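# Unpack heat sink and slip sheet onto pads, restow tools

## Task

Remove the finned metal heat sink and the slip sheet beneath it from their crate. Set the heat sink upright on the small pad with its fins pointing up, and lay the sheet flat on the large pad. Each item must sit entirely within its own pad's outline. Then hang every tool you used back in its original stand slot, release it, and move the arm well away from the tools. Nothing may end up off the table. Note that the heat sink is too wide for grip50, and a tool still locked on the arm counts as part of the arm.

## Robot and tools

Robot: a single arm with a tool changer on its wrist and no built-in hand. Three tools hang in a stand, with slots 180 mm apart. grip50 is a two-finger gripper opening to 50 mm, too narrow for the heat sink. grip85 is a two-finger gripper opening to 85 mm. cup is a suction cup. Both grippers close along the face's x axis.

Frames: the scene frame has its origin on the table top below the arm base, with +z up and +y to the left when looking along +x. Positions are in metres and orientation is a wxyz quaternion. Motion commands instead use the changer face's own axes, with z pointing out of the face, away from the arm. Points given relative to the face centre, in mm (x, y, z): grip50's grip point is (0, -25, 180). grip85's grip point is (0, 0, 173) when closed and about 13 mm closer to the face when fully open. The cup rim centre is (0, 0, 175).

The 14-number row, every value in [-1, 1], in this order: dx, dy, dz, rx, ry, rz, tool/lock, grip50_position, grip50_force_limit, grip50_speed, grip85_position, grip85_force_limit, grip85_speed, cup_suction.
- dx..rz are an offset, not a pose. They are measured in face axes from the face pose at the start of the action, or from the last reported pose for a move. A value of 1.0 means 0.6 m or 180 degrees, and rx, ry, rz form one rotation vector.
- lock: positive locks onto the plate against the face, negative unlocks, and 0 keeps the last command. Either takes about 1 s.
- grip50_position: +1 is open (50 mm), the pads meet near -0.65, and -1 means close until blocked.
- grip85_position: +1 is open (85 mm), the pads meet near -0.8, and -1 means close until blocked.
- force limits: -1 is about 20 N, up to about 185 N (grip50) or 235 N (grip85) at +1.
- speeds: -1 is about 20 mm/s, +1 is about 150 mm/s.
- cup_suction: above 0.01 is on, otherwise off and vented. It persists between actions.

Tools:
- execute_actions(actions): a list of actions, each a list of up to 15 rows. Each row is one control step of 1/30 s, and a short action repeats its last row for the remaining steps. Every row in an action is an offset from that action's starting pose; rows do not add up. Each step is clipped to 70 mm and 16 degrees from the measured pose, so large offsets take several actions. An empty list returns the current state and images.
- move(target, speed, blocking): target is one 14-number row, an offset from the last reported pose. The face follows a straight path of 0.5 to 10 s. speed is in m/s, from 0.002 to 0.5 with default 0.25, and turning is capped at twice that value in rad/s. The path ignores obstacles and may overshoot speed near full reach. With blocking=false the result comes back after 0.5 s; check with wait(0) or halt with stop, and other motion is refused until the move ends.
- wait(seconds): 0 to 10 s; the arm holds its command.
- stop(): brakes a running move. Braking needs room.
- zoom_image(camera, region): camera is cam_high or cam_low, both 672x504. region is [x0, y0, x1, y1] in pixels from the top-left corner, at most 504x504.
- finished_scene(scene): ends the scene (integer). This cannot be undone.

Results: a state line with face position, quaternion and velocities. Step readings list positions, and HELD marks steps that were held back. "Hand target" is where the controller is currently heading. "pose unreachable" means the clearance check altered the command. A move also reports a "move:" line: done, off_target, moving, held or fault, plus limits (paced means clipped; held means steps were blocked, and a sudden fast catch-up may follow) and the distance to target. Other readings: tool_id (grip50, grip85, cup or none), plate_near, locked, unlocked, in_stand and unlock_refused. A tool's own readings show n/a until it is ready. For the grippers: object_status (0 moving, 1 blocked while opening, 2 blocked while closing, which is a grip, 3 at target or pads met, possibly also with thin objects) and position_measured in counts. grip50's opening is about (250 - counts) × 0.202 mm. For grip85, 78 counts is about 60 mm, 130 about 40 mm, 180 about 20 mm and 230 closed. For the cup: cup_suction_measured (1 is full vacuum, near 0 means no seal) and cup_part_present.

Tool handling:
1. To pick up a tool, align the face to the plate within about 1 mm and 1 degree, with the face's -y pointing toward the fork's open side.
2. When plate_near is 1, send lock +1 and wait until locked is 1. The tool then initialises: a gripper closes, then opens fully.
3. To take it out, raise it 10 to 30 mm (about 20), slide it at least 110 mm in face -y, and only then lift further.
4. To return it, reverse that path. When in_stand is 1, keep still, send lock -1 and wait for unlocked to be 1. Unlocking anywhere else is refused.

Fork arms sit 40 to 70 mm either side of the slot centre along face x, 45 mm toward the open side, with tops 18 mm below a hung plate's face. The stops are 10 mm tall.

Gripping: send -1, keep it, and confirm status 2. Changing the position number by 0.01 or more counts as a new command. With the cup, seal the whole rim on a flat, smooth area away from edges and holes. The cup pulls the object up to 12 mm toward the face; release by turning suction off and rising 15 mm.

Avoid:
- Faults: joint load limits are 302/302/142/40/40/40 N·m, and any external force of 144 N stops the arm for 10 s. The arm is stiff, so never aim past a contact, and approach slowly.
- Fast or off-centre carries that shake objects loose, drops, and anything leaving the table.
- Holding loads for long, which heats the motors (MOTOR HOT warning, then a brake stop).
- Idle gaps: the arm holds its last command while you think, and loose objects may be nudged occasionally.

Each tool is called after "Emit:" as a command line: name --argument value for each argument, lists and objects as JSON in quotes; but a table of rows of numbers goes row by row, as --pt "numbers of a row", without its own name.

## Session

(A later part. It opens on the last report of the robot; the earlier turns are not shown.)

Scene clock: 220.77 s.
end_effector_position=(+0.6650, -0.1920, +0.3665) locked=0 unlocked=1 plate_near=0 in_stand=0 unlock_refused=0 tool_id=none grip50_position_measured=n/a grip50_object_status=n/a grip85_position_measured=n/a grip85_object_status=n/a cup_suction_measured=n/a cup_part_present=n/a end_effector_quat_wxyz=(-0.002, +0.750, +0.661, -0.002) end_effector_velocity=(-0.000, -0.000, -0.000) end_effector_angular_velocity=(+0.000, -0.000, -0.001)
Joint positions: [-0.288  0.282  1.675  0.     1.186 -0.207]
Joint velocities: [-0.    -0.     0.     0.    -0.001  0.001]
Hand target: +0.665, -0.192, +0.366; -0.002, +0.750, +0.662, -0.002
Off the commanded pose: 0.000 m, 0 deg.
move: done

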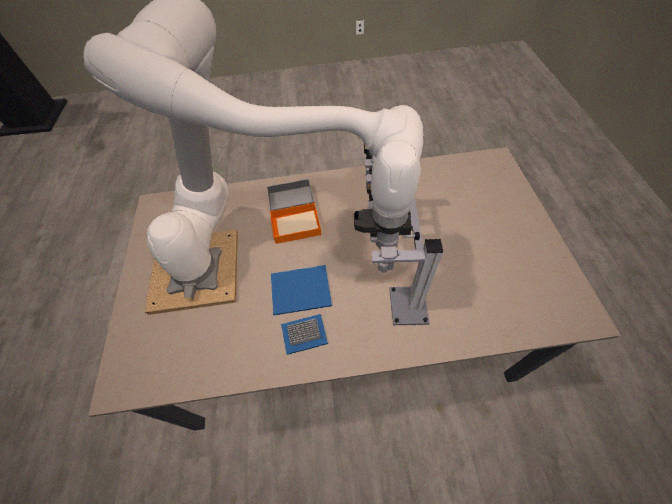

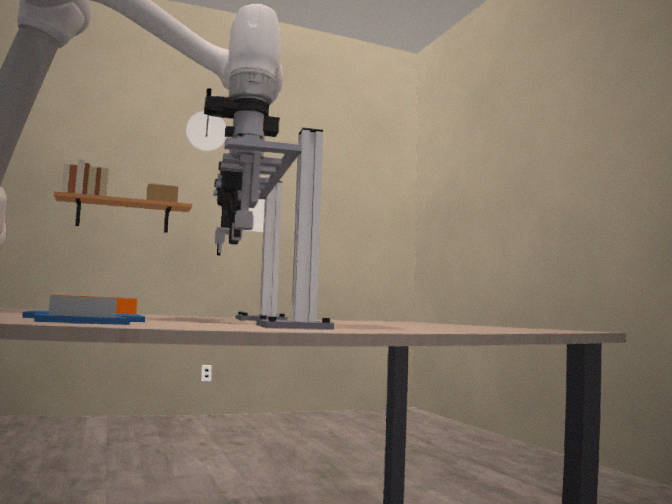

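Emit:
move --target '[0, 0, 0.0075, 0, 0, 0, 0, 0, 0, 0, 0.75, -0.4, 0, 0]' --speed 0.012

Scene clock: 284.90 s.
end_effector_position=(+0.6649, -0.1920, +0.3620) locked=0 unlocked=1 plate_near=0 in_stand=1 unlock_refused=0 tool_id=none grip50_position_measured=n/a grip50_object_status=n/a grip85_position_measured=n/a grip85_object_status=n/a cup_suction_measured=n/a cup_part_present=n/a end_effector_quat_wxyz=(-0.002, +0.750, +0.662, -0.002) end_effector_velocity=(+0.000, -0.000, +0.000) end_effector_angular_velocity=(-0.001, -0.002, +0.000)
Joint positions: [-0.288  0.285  1.68   0.     1.179 -0.207]
Joint velocities: [-0.    -0.    -0.001 -0.    -0.001 -0.   ]
Hand target: +0.665, -0.192, +0.362; -0.002, +0.750, +0.661, -0.002
Off the commanded pose: 0.000 m, 0 deg.
move: done

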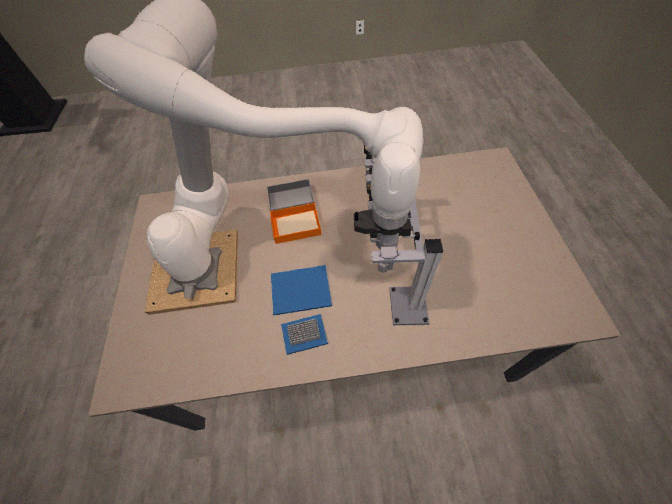

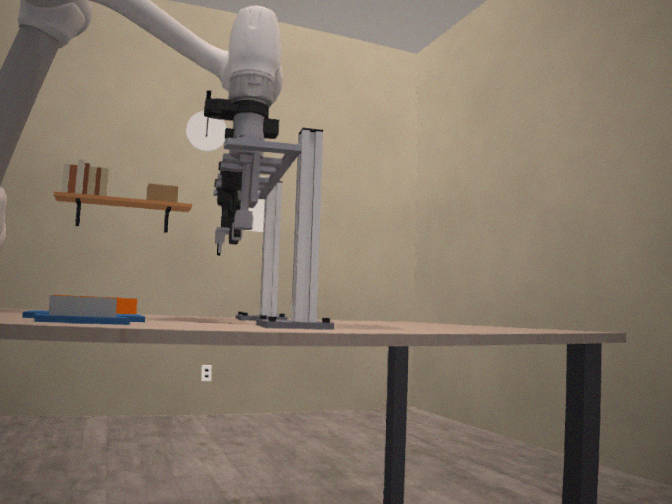

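Emit:
move --target '[0, 0, 0.0028, 0, 0, 0, 0, 0, 0, 0, 0.75, -0.4, 0, 0]' --speed 0.01

Scene clock: 287.10 s.
end_effector_position=(+0.6649, -0.1920, +0.3603) locked=0 unlocked=1 plate_near=1 in_stand=1 unlock_refused=0 tool_id=none grip50_position_measured=n/a grip50_object_status=n/a grip85_position_measured=n/a grip85_object_status=n/a cup_suction_measured=n/a cup_part_present=n/a end_effector_quat_wxyz=(-0.002, +0.750, +0.661, -0.002) end_effector_velocity=(-0.000, -0.000, -0.001) end_effector_angular_velocity=(-0.000, +0.001, +0.001)
Joint positions: [-0.288  0.286  1.682  0.     1.176 -0.207]
Joint velocities: [ 0.     0.     0.001 -0.001 -0.    -0.   ]
Hand target: +0.665, -0.192, +0.360; -0.002, +0.750, +0.662, -0.002
Off the commanded pose: 0.000 m, 0 deg.
move: done

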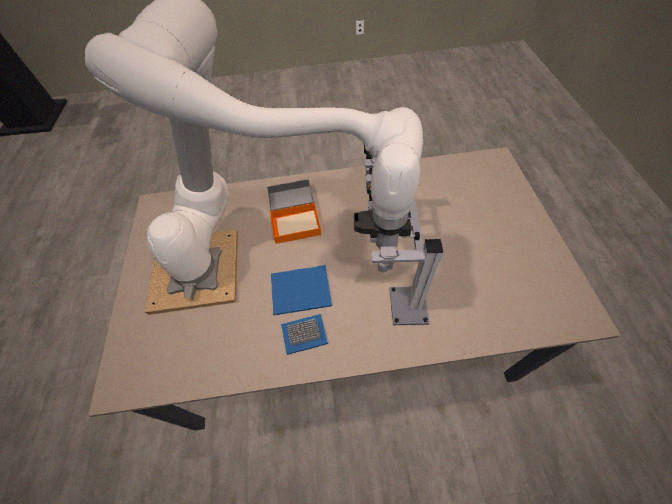

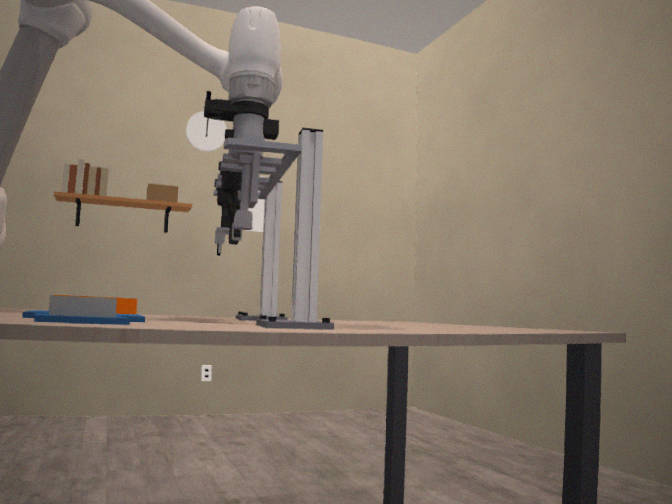

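Emit:
execute_actions --actions '[[[0,0,0,0,0,0,1,0,0,0,0.75,-0.4,0,0]]]'

Emit:
zoom_image --camera "cam_high" --region '[260, 175, 330, 245]'

Scene clock: 289.97 s.
end_effector_position=(+0.6649, -0.1920, +0.3603) locked=0 unlocked=0 plate_near=1 in_stand=1 unlock_refused=0 tool_id=none grip50_position_measured=n/a grip50_object_status=n/a grip85_position_measured=n/a grip85_object_status=n/a cup_suction_measured=n/a cup_part_present=n/a end_effector_quat_wxyz=(-0.002, +0.750, +0.662, -0.002) end_effector_velocity=(+0.000, -0.000, -0.000) end_effector_angular_velocity=(+0.000, +0.000, +0.000)
Joint positions: [-0.288  0.286  1.682  0.     1.176 -0.207]
Joint velocities: [-0.  0. -0. -0.  0. -0.]
Hand target: +0.665, -0.192, +0.360; -0.002, +0.750, +0.661, -0.002
Off the commanded pose: 0.000 m, 0 deg.
Step readings (end_effector_position):
0: (+0.6649, -0.1920, +0.3603)
1: (+0.6649, -0.1920, +0.3603)
2: (+0.6649, -0.1920, +0.3603)
4: (+0.6649, -0.1920, +0.3603)
8: (+0.6649, -0.1920, +0.3603)
15: end_effector_position above

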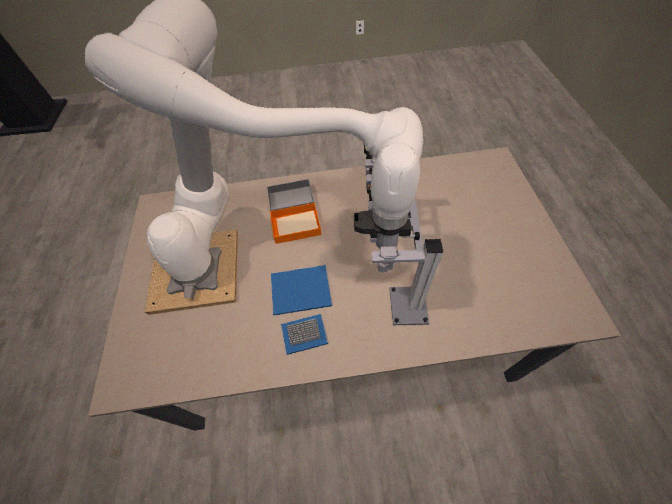

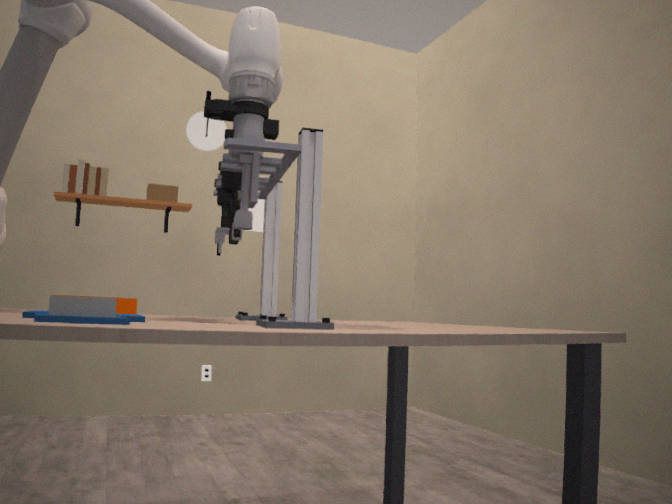

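Region (260, 175, 330, 245) of cam_high's 672x504 image, scaled by 7.200, with more detail than that image has.

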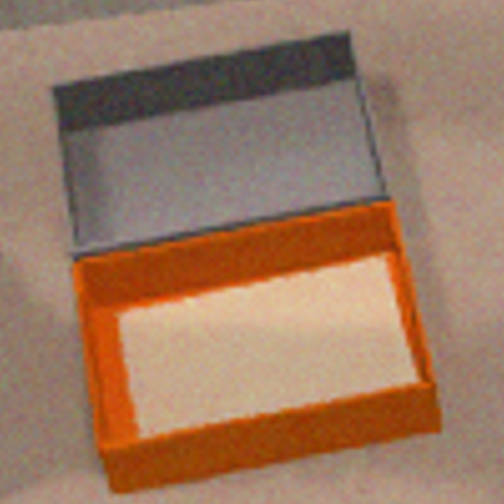

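Emit:
wait --seconds 0

Scene clock: 291.67 s.
end_effector_position=(+0.6650, -0.1920, +0.3603) locked=1 unlocked=0 plate_near=1 in_stand=1 unlock_refused=0 tool_id=cup grip50_position_measured=n/a grip50_object_status=n/a grip85_position_measured=n/a grip85_object_status=n/a cup_suction_measured=0.01 cup_part_present=0 end_effector_quat_wxyz=(-0.002, +0.750, +0.661, -0.002) end_effector_velocity=(+0.000, +0.000, -0.001) end_effector_angular_velocity=(+0.001, +0.001, -0.001)
Joint positions: [-0.288  0.286  1.682  0.     1.176 -0.207]
Joint velocities: [ 0.     0.001  0.     0.    -0.     0.001]
Hand target: +0.665, -0.192, +0.360; -0.002, +0.750, +0.661, -0.002
Off the commanded pose: 0.000 m, 0 deg.

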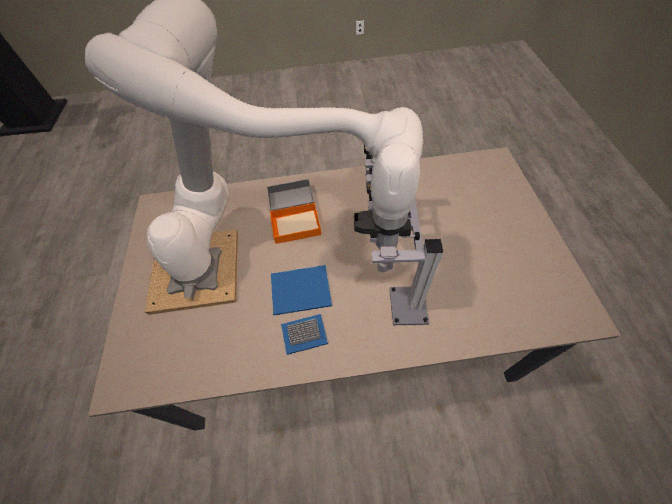

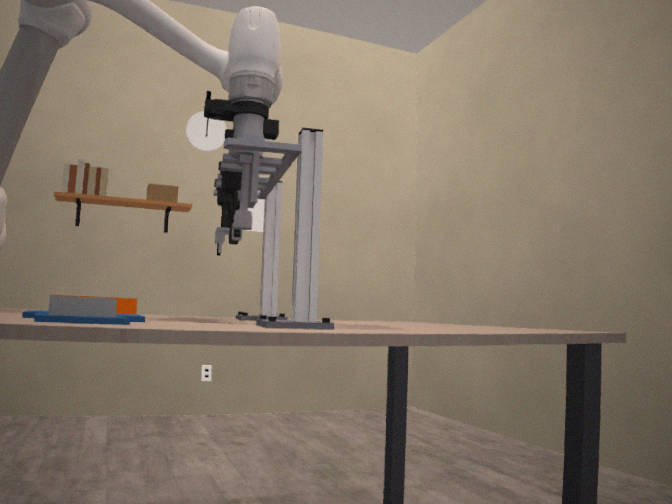

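Emit:
move --target '[0, 0, -0.0333, 0, 0, 0, 0, 0, 0, 0, 0.75, -0.4, 0, 0]' --speed 0.08

Emit:
move --target '[0, -0.23, 0, 0, 0, 0, 0, 0, 0, 0, 0.75, -0.4, 0, 0]' --speed 0.25

Emit:
move --target '[0.5364, -0.2849, 0.2773, 0, 0, -0.0244, 0, 0, 0, 0, 0.75, -0.4, 0, 0]' --speed 0.4

Emit:
zoom_image --camera "cam_high" --region '[260, 175, 330, 245]'

Scene clock: 302.77 s.
end_effector_position=(+0.6650, -0.1920, +0.3803) locked=1 unlocked=0 plate_near=1 in_stand=0 unlock_refused=0 tool_id=cup grip50_position_measured=n/a grip50_object_status=n/a grip85_position_measured=n/a grip85_object_status=n/a cup_suction_measured=0.01 cup_part_present=0 end_effector_quat_wxyz=(-0.002, +0.750, +0.661, -0.002) end_effector_velocity=(-0.000, -0.000, +0.000) end_effector_angular_velocity=(-0.001, +0.000, -0.000)
Joint positions: [-0.288  0.274  1.659  0.     1.21  -0.207]
Joint velocities: [-0.    -0.001  0.    -0.001  0.     0.001]
Hand target: +0.665, -0.192, +0.380; -0.002, +0.750, +0.661, -0.002
Off the commanded pose: 0.000 m, 0 deg.
move: done

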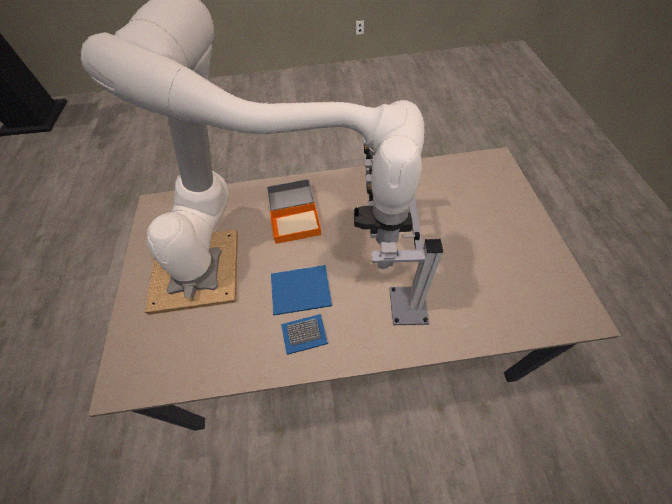

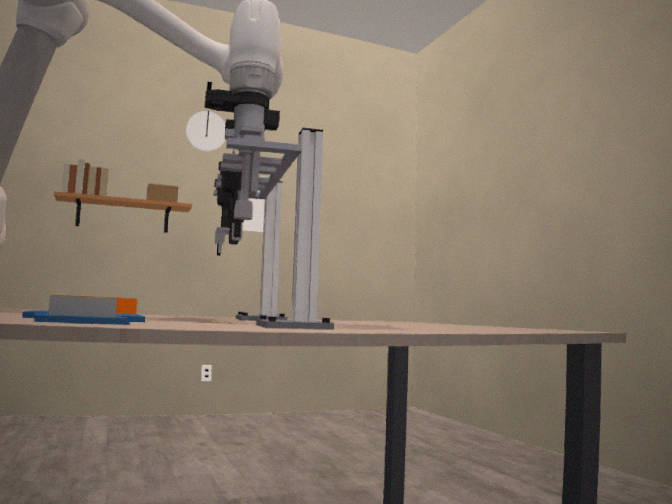

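Scene clock: 303.70 s.
end_effector_position=(+0.5282, -0.1747, +0.3809) locked=1 unlocked=0 plate_near=1 in_stand=0 unlock_refused=0 tool_id=cup grip50_position_measured=n/a grip50_object_status=n/a grip85_position_measured=n/a grip85_object_status=n/a cup_suction_measured=0.01 cup_part_present=0 end_effector_quat_wxyz=(-0.002, +0.750, +0.662, -0.002) end_effector_velocity=(-0.000, +0.000, +0.000) end_effector_angular_velocity=(-0.001, +0.000, +0.000)
Joint positions: [-0.339  0.065  1.91   0.     1.168 -0.258]
Joint velocities: [ 0.    -0.001  0.001 -0.001  0.     0.   ]
Hand target: +0.528, -0.175, +0.381; -0.002, +0.750, +0.661, -0.002
Off the commanded pose: 0.000 m, 0 deg.
move: done

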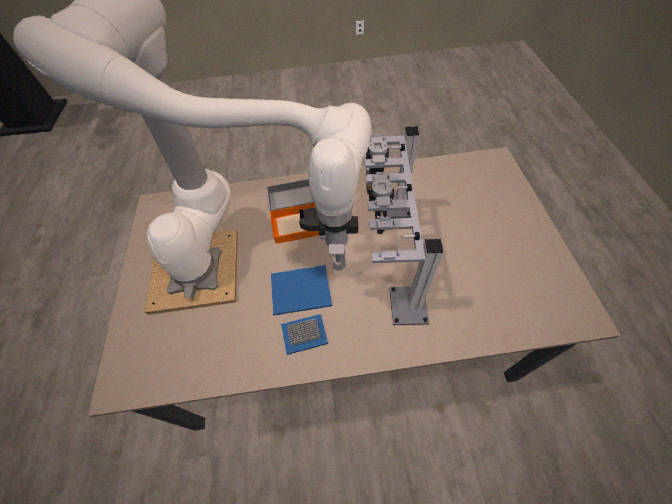

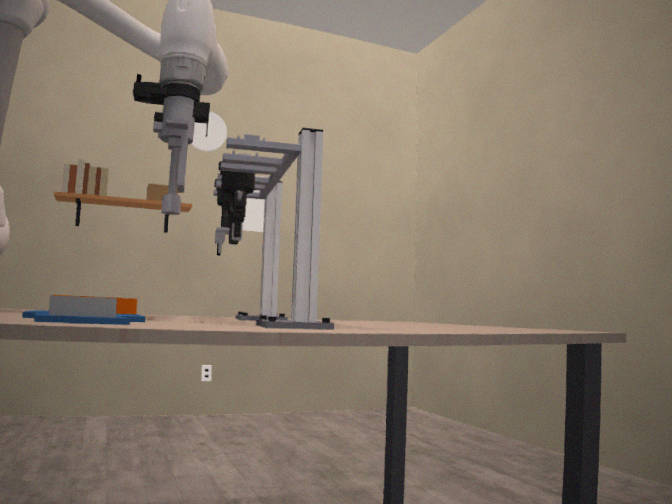

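Scene clock: 305.20 s.
end_effector_position=(+0.3979, +0.1654, +0.2149) locked=1 unlocked=0 plate_near=1 in_stand=0 unlock_refused=0 tool_id=cup grip50_position_measured=n/a grip50_object_status=n/a grip85_position_measured=n/a grip85_object_status=n/a cup_suction_measured=0.01 cup_part_present=0 end_effector_quat_wxyz=(-0.002, +0.724, +0.690, -0.003) end_effector_velocity=(+0.000, +0.001, -0.000) end_effector_angular_velocity=(-0.000, +0.000, +0.001)
Joint positions: [0.358 0.041 2.294 0.    0.808 0.363]
Joint velocities: [ 0.001  0.001 -0.001 -0.     0.     0.001]
Hand target: +0.398, +0.165, +0.215; -0.002, +0.724, +0.690, -0.003
Off the commanded pose: 0.001 m, 0 deg.
move: done

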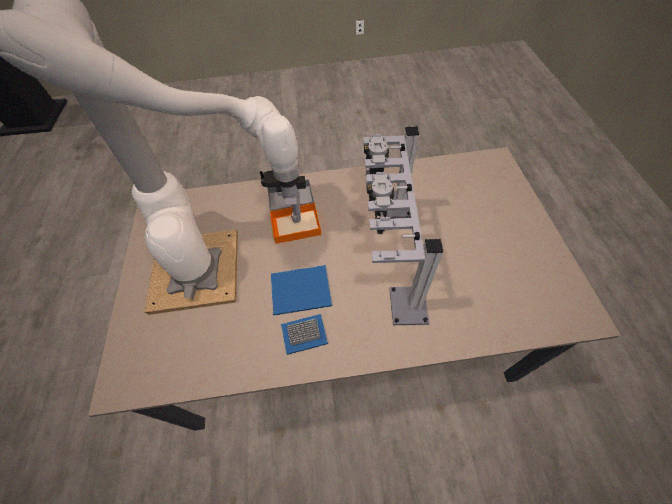

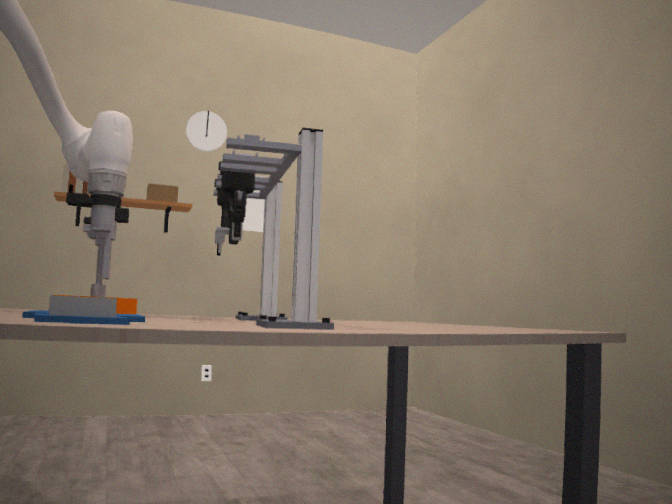

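Region (260, 175, 330, 245) of cam_high's 672x504 image, scaled by 7.200, with more detail than that image has.

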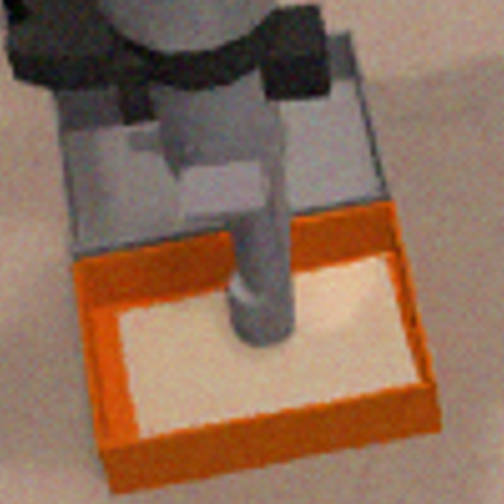

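Emit:
move --target '[0, 0, 0.0605, 0, 0, 0, 0, 0, 0, 0, 0.75, -0.4, 0, 1]' --speed 0.07

Scene clock: 309.40 s.
end_effector_position=(+0.3977, +0.1654, +0.1787) locked=1 unlocked=0 plate_near=1 in_stand=0 unlock_refused=0 tool_id=cup grip50_position_measured=n/a grip50_object_status=n/a grip85_position_measured=n/a grip85_object_status=n/a cup_suction_measured=0.81 cup_part_present=1 end_effector_quat_wxyz=(-0.002, +0.724, +0.690, -0.003) end_effector_velocity=(-0.000, +0.000, -0.000) end_effector_angular_velocity=(+0.001, +0.001, -0.001)
Joint positions: [0.358 0.098 2.324 0.    0.72  0.363]
Joint velocities: [-0.     0.     0.     0.001 -0.    -0.   ]
Hand target: +0.398, +0.165, +0.179; -0.002, +0.724, +0.690, -0.003
Off the commanded pose: 0.000 m, 0 deg.
move: done

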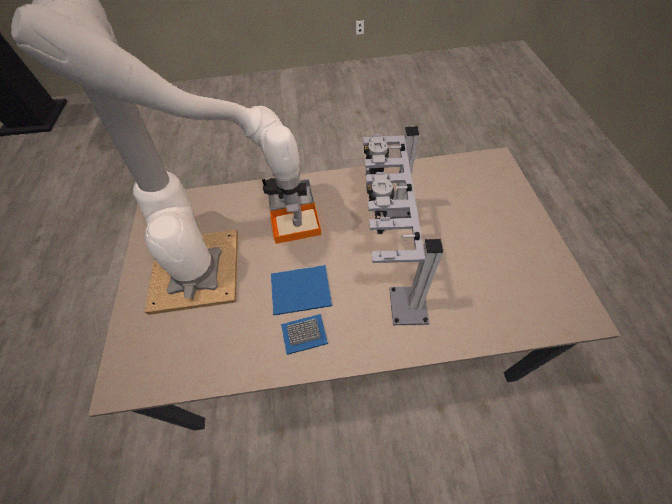

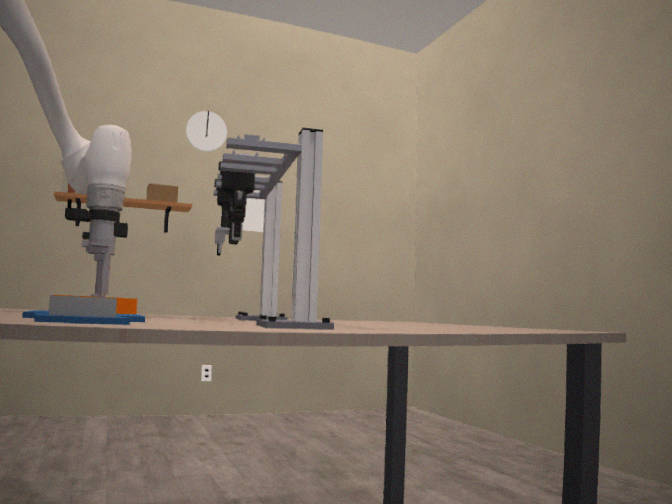

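Emit:
move --target '[0, -0.003, -0.11, 0, 0, 0, 0, 0, 0, 0, 0.75, -0.4, 0, 1]' --speed 0.13

Scene clock: 315.40 s.
end_effector_position=(+0.3963, +0.1656, +0.2446) locked=1 unlocked=0 plate_near=1 in_stand=0 unlock_refused=0 tool_id=cup grip50_position_measured=n/a grip50_object_status=n/a grip85_position_measured=n/a grip85_object_status=n/a cup_suction_measured=0.96 cup_part_present=1 end_effector_quat_wxyz=(-0.002, +0.724, +0.690, -0.003) end_effector_velocity=(+0.000, +0.000, +0.000) end_effector_angular_velocity=(+0.000, -0.000, +0.000)
Joint positions: [ 0.36  -0.003  2.269  0.     0.878  0.364]
Joint velocities: [ 0.     0.    -0.001 -0.     0.     0.   ]
Hand target: +0.396, +0.166, +0.245; -0.002, +0.724, +0.690, -0.003
Off the commanded pose: 0.000 m, 0 deg.
move: done

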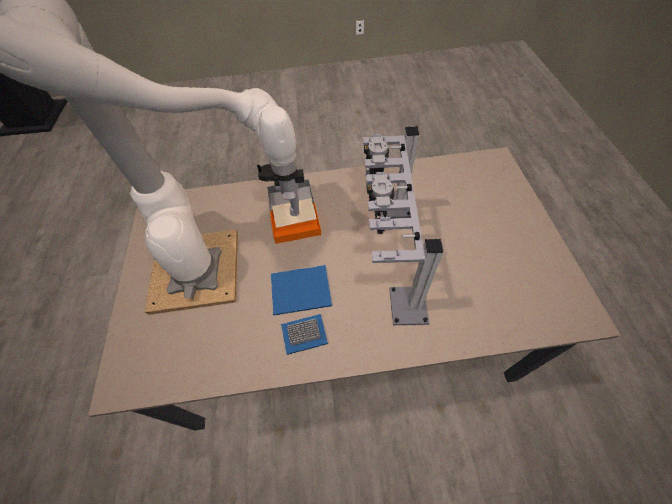

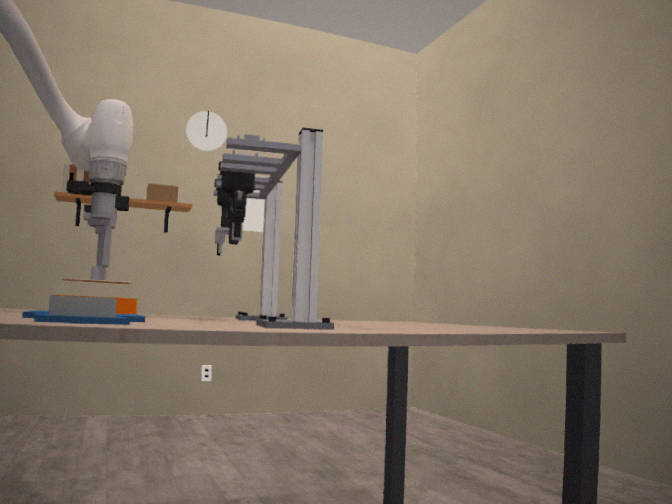

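Emit:
move --target '[-0.4962, 0.0086, 0.091, 0, 0, 0.0244, 0, 0, 0, 0, 0.75, -0.4, 0, 1]' --speed 0.3

Emit:
zoom_image --camera "cam_high" --region '[260, 245, 340, 325]'

Scene clock: 320.30 s.
end_effector_position=(+0.3866, -0.1316, +0.1903) locked=1 unlocked=0 plate_near=1 in_stand=0 unlock_refused=0 tool_id=cup grip50_position_measured=n/a grip50_object_status=n/a grip85_position_measured=n/a grip85_object_status=n/a cup_suction_measured=0.96 cup_part_present=1 end_effector_quat_wxyz=(-0.002, +0.750, +0.662, -0.002) end_effector_velocity=(+0.000, -0.000, +0.000) end_effector_angular_velocity=(+0.001, -0.001, -0.002)
Joint positions: [-0.37   0.046  2.353  0.     0.745 -0.289]
Joint velocities: [-0.001  0.    -0.     0.002 -0.001 -0.001]
Hand target: +0.387, -0.132, +0.190; -0.002, +0.750, +0.661, -0.002
Off the commanded pose: 0.001 m, 0 deg.
move: done

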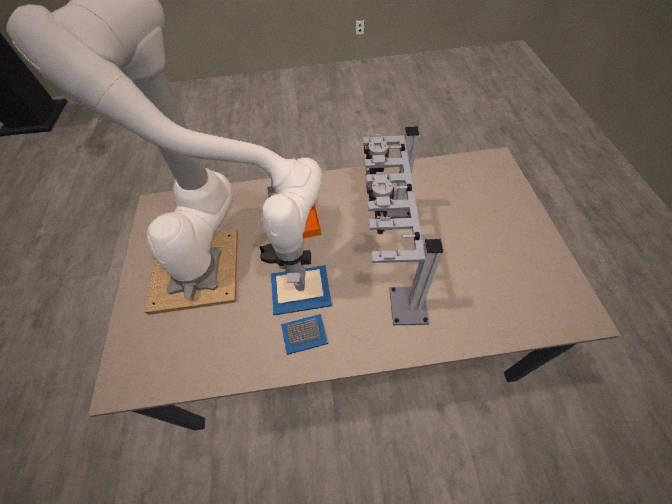

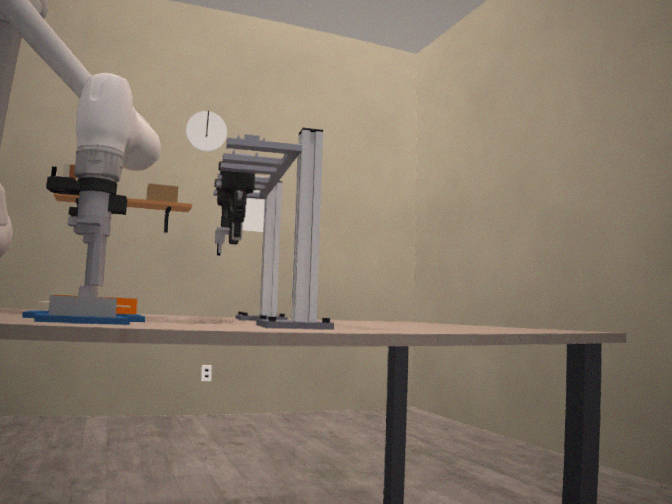

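Region (260, 245, 340, 325) of cam_high's 672x504 image, scaled by 6.300, with more detail than that image has.

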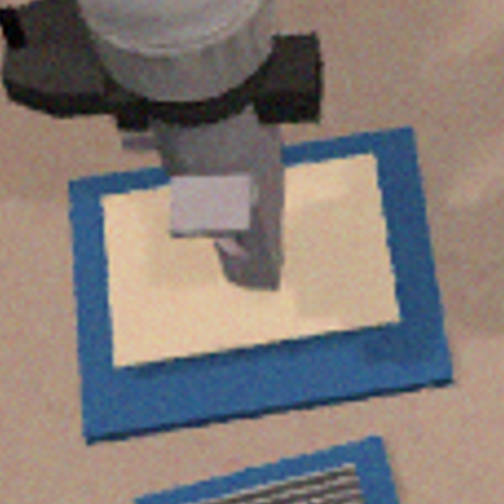

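Emit:
move --target '[-0.0087, 0.0041, 0.024, 0, 0, 0, 0, 0, 0, 0, 0.75, -0.4, 0, 1]' --speed 0.035

Emit:
zoom_image --camera "cam_low" --region '[15, 280, 155, 335]'

Emit:
zoom_image --camera "cam_high" --region '[260, 245, 340, 325]'

Scene clock: 332.77 s.
end_effector_position=(+0.3883, -0.1371, +0.1759) locked=1 unlocked=0 plate_near=1 in_stand=0 unlock_refused=0 tool_id=cup grip50_position_measured=n/a grip50_object_status=n/a grip85_position_measured=n/a grip85_object_status=n/a cup_suction_measured=0.96 cup_part_present=1 end_effector_quat_wxyz=(-0.002, +0.750, +0.661, -0.002) end_effector_velocity=(-0.000, +0.000, +0.000) end_effector_angular_velocity=(+0.000, -0.001, -0.000)
Joint positions: [-0.38   0.076  2.359  0.     0.709 -0.299]
Joint velocities: [-0.    -0.001  0.     0.001 -0.    -0.001]
Hand target: +0.388, -0.137, +0.176; -0.002, +0.750, +0.662, -0.002
Off the commanded pose: 0.000 m, 0 deg.
move: done

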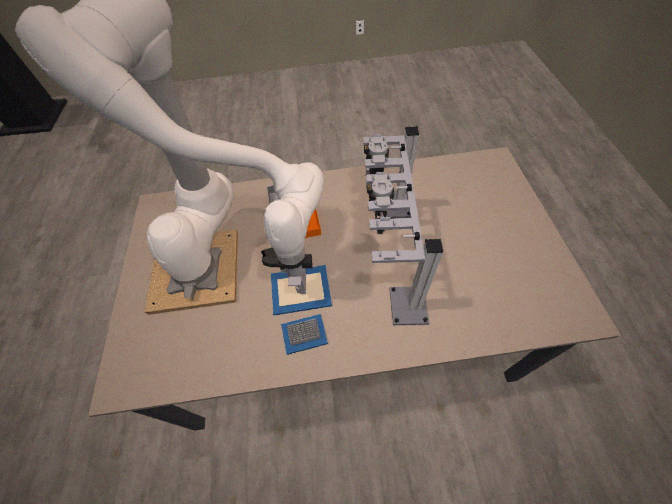

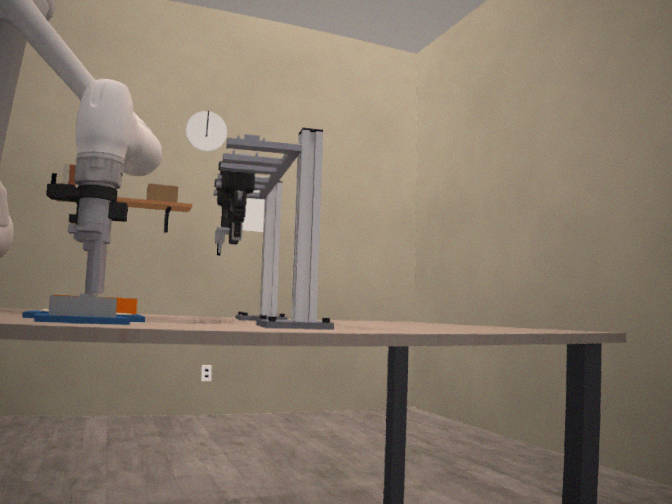

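Region (15, 280, 155, 335) of cam_low's 672x504 image, scaled by 3.600, with more detail than that image has; it fills the top 198 rows of this view, and the rest is white.

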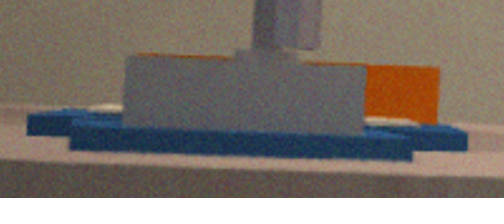

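Region (260, 245, 340, 325) of cam_high's 672x504 image, scaled by 6.300, with more detail than that image has.

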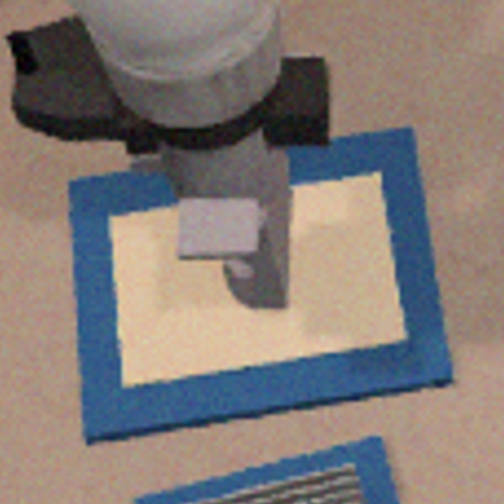

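Centred and down on the pad. Release suction.

Emit:
execute_actions --actions '[[[0,0,0,0,0,0,0,0,0,0,0.75,-0.4,0,0]]]'

Scene clock: 335.27 s.
end_effector_position=(+0.3883, -0.1371, +0.1759) locked=1 unlocked=0 plate_near=1 in_stand=0 unlock_refused=0 tool_id=cup grip50_position_measured=n/a grip50_object_status=n/a grip85_position_measured=n/a grip85_object_status=n/a cup_suction_measured=0.01 cup_part_present=0 end_effector_quat_wxyz=(-0.002, +0.750, +0.662, -0.002) end_effector_velocity=(-0.001, +0.000, -0.001) end_effector_angular_velocity=(+0.001, +0.001, +0.000)
Joint positions: [-0.38   0.076  2.359  0.     0.709 -0.299]
Joint velocities: [-0.     0.     0.001  0.    -0.    -0.   ]
Hand target: +0.388, -0.137, +0.176; -0.002, +0.750, +0.661, -0.002
Off the commanded pose: 0.000 m, 0 deg.
Step readings (end_effector_position):
0: (+0.3883, -0.1371, +0.1759)
1: (+0.3883, -0.1371, +0.1759)
2: (+0.3883, -0.1371, +0.1759)
4: (+0.3883, -0.1371, +0.1759)
8: (+0.3883, -0.1371, +0.1759)
15: end_effector_position above

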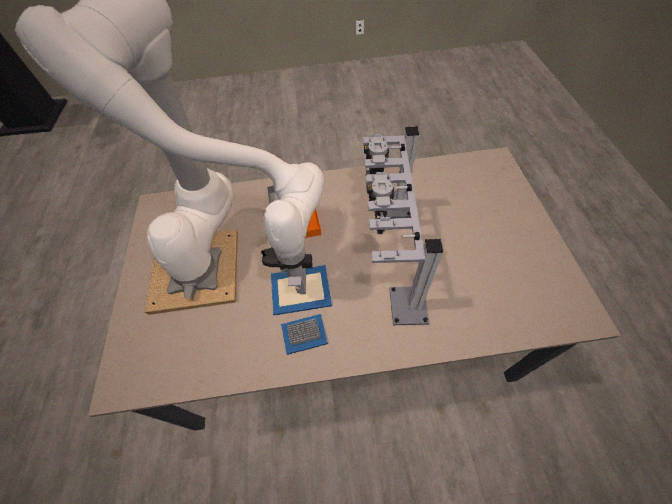

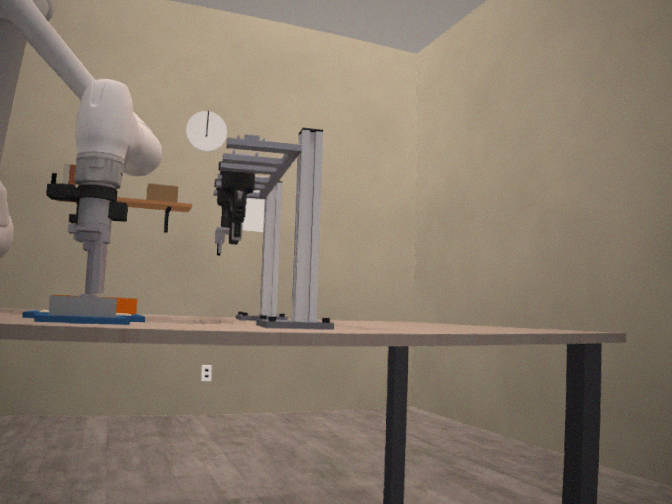

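Emit:
move --target '[0, 0, -0.0417, 0, 0, 0, 0, 0, 0, 0, 0.75, -0.4, 0, 0]' --speed 0.1

Emit:
move --target '[-0.0331, 0.2375, -0.301, 0, 0, 0, 0, 0, 0, 0, 0.75, -0.4, 0, 0]' --speed 0.35

Emit:
zoom_image --camera "cam_high" --region '[260, 260, 340, 360]'

Scene clock: 340.60 s.
end_effector_position=(+0.3884, -0.1371, +0.2009) locked=1 unlocked=0 plate_near=1 in_stand=0 unlock_refused=0 tool_id=cup grip50_position_measured=n/a grip50_object_status=n/a grip85_position_measured=n/a grip85_object_status=n/a cup_suction_measured=0.01 cup_part_present=0 end_effector_quat_wxyz=(-0.002, +0.750, +0.661, -0.002) end_effector_velocity=(-0.000, -0.000, -0.000) end_effector_angular_velocity=(+0.000, +0.001, -0.001)
Joint positions: [-0.38   0.034  2.338  0.     0.772 -0.299]
Joint velocities: [-0.     0.001 -0.     0.     0.     0.   ]
Hand target: +0.388, -0.137, +0.201; -0.002, +0.750, +0.662, -0.002
Off the commanded pose: 0.000 m, 0 deg.
move: done

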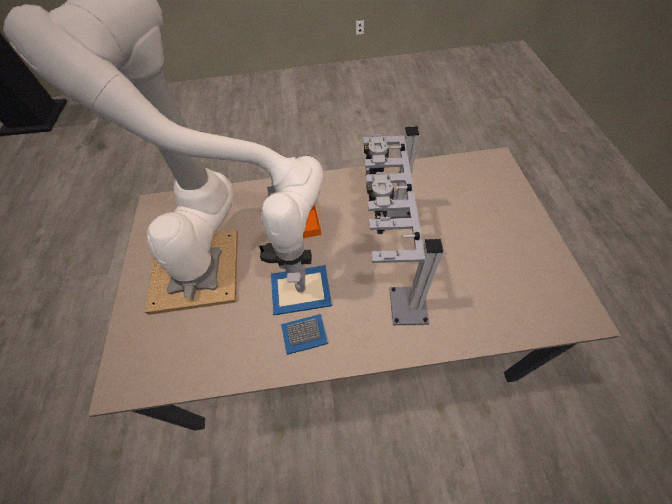

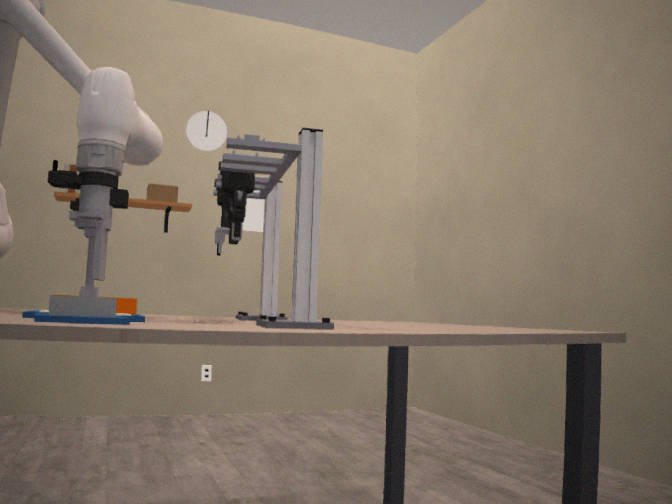

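Scene clock: 341.67 s.
end_effector_position=(+0.5283, -0.1745, +0.3807) locked=1 unlocked=0 plate_near=1 in_stand=0 unlock_refused=0 tool_id=cup grip50_position_measured=n/a grip50_object_status=n/a grip85_position_measured=n/a grip85_object_status=n/a cup_suction_measured=0.01 cup_part_present=0 end_effector_quat_wxyz=(-0.002, +0.750, +0.661, -0.002) end_effector_velocity=(-0.000, +0.000, +0.001) end_effector_angular_velocity=(-0.000, -0.001, +0.001)
Joint positions: [-0.339  0.065  1.91   0.     1.168 -0.258]
Joint velocities: [ 0.    -0.001 -0.001  0.     0.001 -0.001]
Hand target: +0.528, -0.175, +0.381; -0.002, +0.750, +0.661, -0.002
Off the commanded pose: 0.000 m, 0 deg.
move: done

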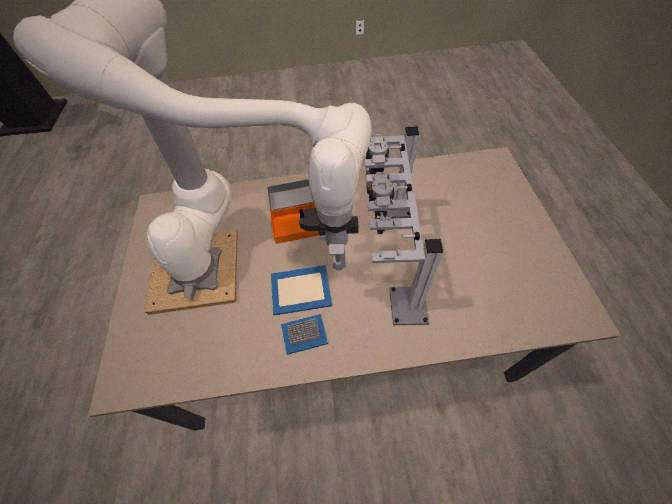

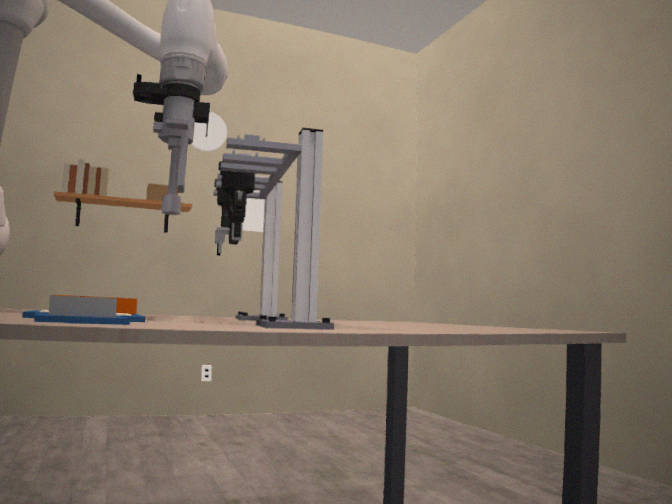

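Region (260, 260, 340, 360) of cam_high's 672x504 image, scaled by 5.040, with more detail than that image has; it fills the left 403 columns of this view, and the rest is white.

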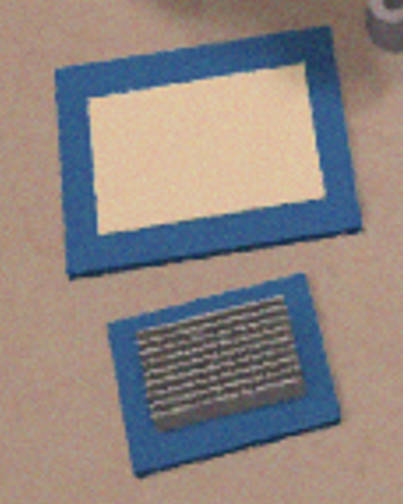

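Emit:
move --target '[-0.0004, 0.23, -0.0003, 0, 0, 0, 0, 0, 0, 0, 0.75, -0.4, 0, 0]' --speed 0.2

Scene clock: 345.47 s.
end_effector_position=(+0.6651, -0.1920, +0.3803) locked=1 unlocked=0 plate_near=1 in_stand=0 unlock_refused=0 tool_id=cup grip50_position_measured=n/a grip50_object_status=n/a grip85_position_measured=n/a grip85_object_status=n/a cup_suction_measured=0.01 cup_part_present=0 end_effector_quat_wxyz=(-0.002, +0.750, +0.661, -0.002) end_effector_velocity=(+0.000, -0.000, +0.000) end_effector_angular_velocity=(-0.000, -0.001, -0.000)
Joint positions: [-0.288  0.274  1.659  0.     1.21  -0.207]
Joint velocities: [-0.     0.    -0.001  0.    -0.001 -0.   ]
Hand target: +0.665, -0.192, +0.380; -0.002, +0.750, +0.661, -0.002
Off the commanded pose: 0.000 m, 0 deg.
move: done

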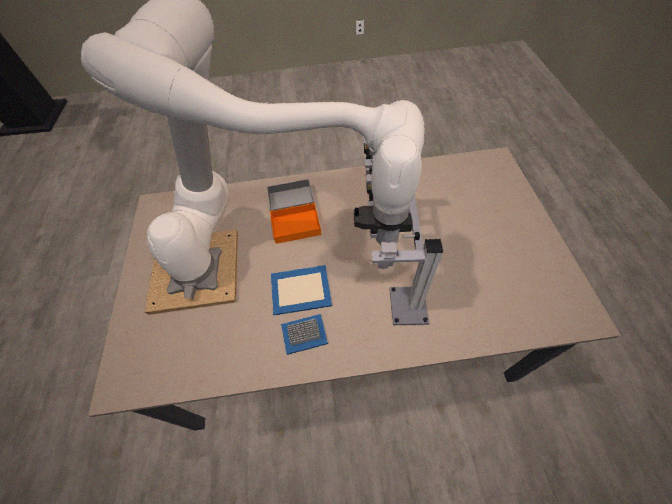

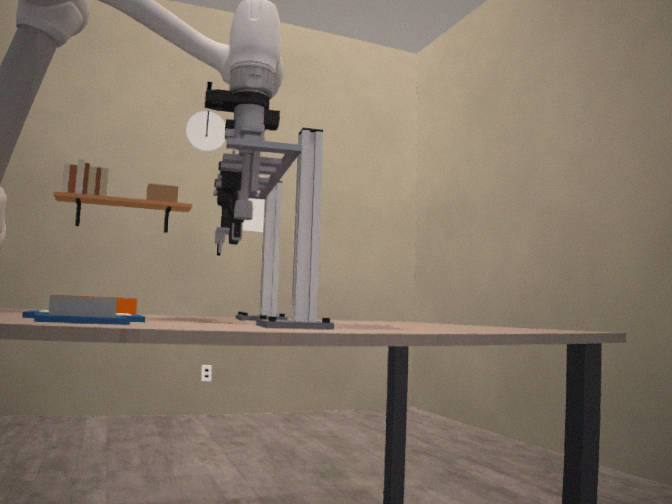

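Emit:
move --target '[0, 0, 0.033, 0, 0, 0, 0, 0, 0, 0, 0.75, -0.4, 0, 0]' --speed 0.04

Scene clock: 347.97 s.
end_effector_position=(+0.6650, -0.1920, +0.3605) locked=1 unlocked=0 plate_near=1 in_stand=1 unlock_refused=0 tool_id=cup grip50_position_measured=n/a grip50_object_status=n/a grip85_position_measured=n/a grip85_object_status=n/a cup_suction_measured=0.01 cup_part_present=0 end_effector_quat_wxyz=(-0.002, +0.750, +0.661, -0.002) end_effector_velocity=(+0.000, -0.000, +0.000) end_effector_angular_velocity=(-0.000, -0.000, -0.000)
Joint positions: [-0.288  0.286  1.682  0.     1.176 -0.207]
Joint velocities: [-0.  0. -0.  0. -0.  0.]
Hand target: +0.665, -0.192, +0.361; -0.002, +0.750, +0.661, -0.002
Off the commanded pose: 0.000 m, 0 deg.
move: done

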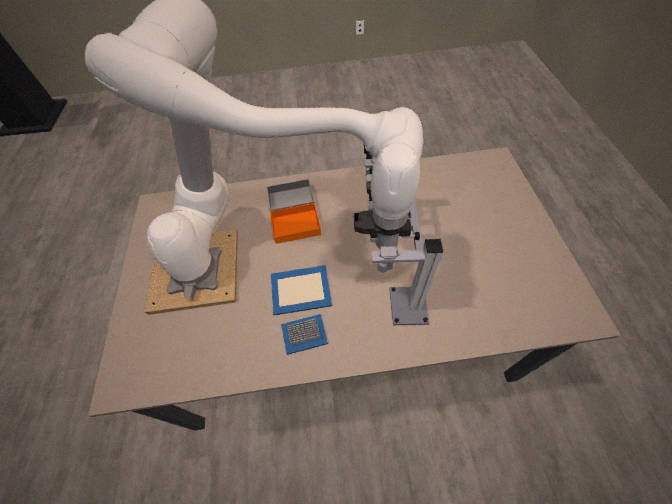

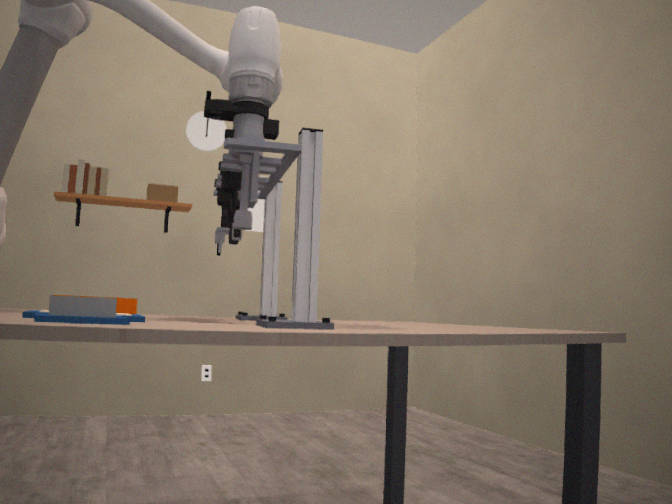

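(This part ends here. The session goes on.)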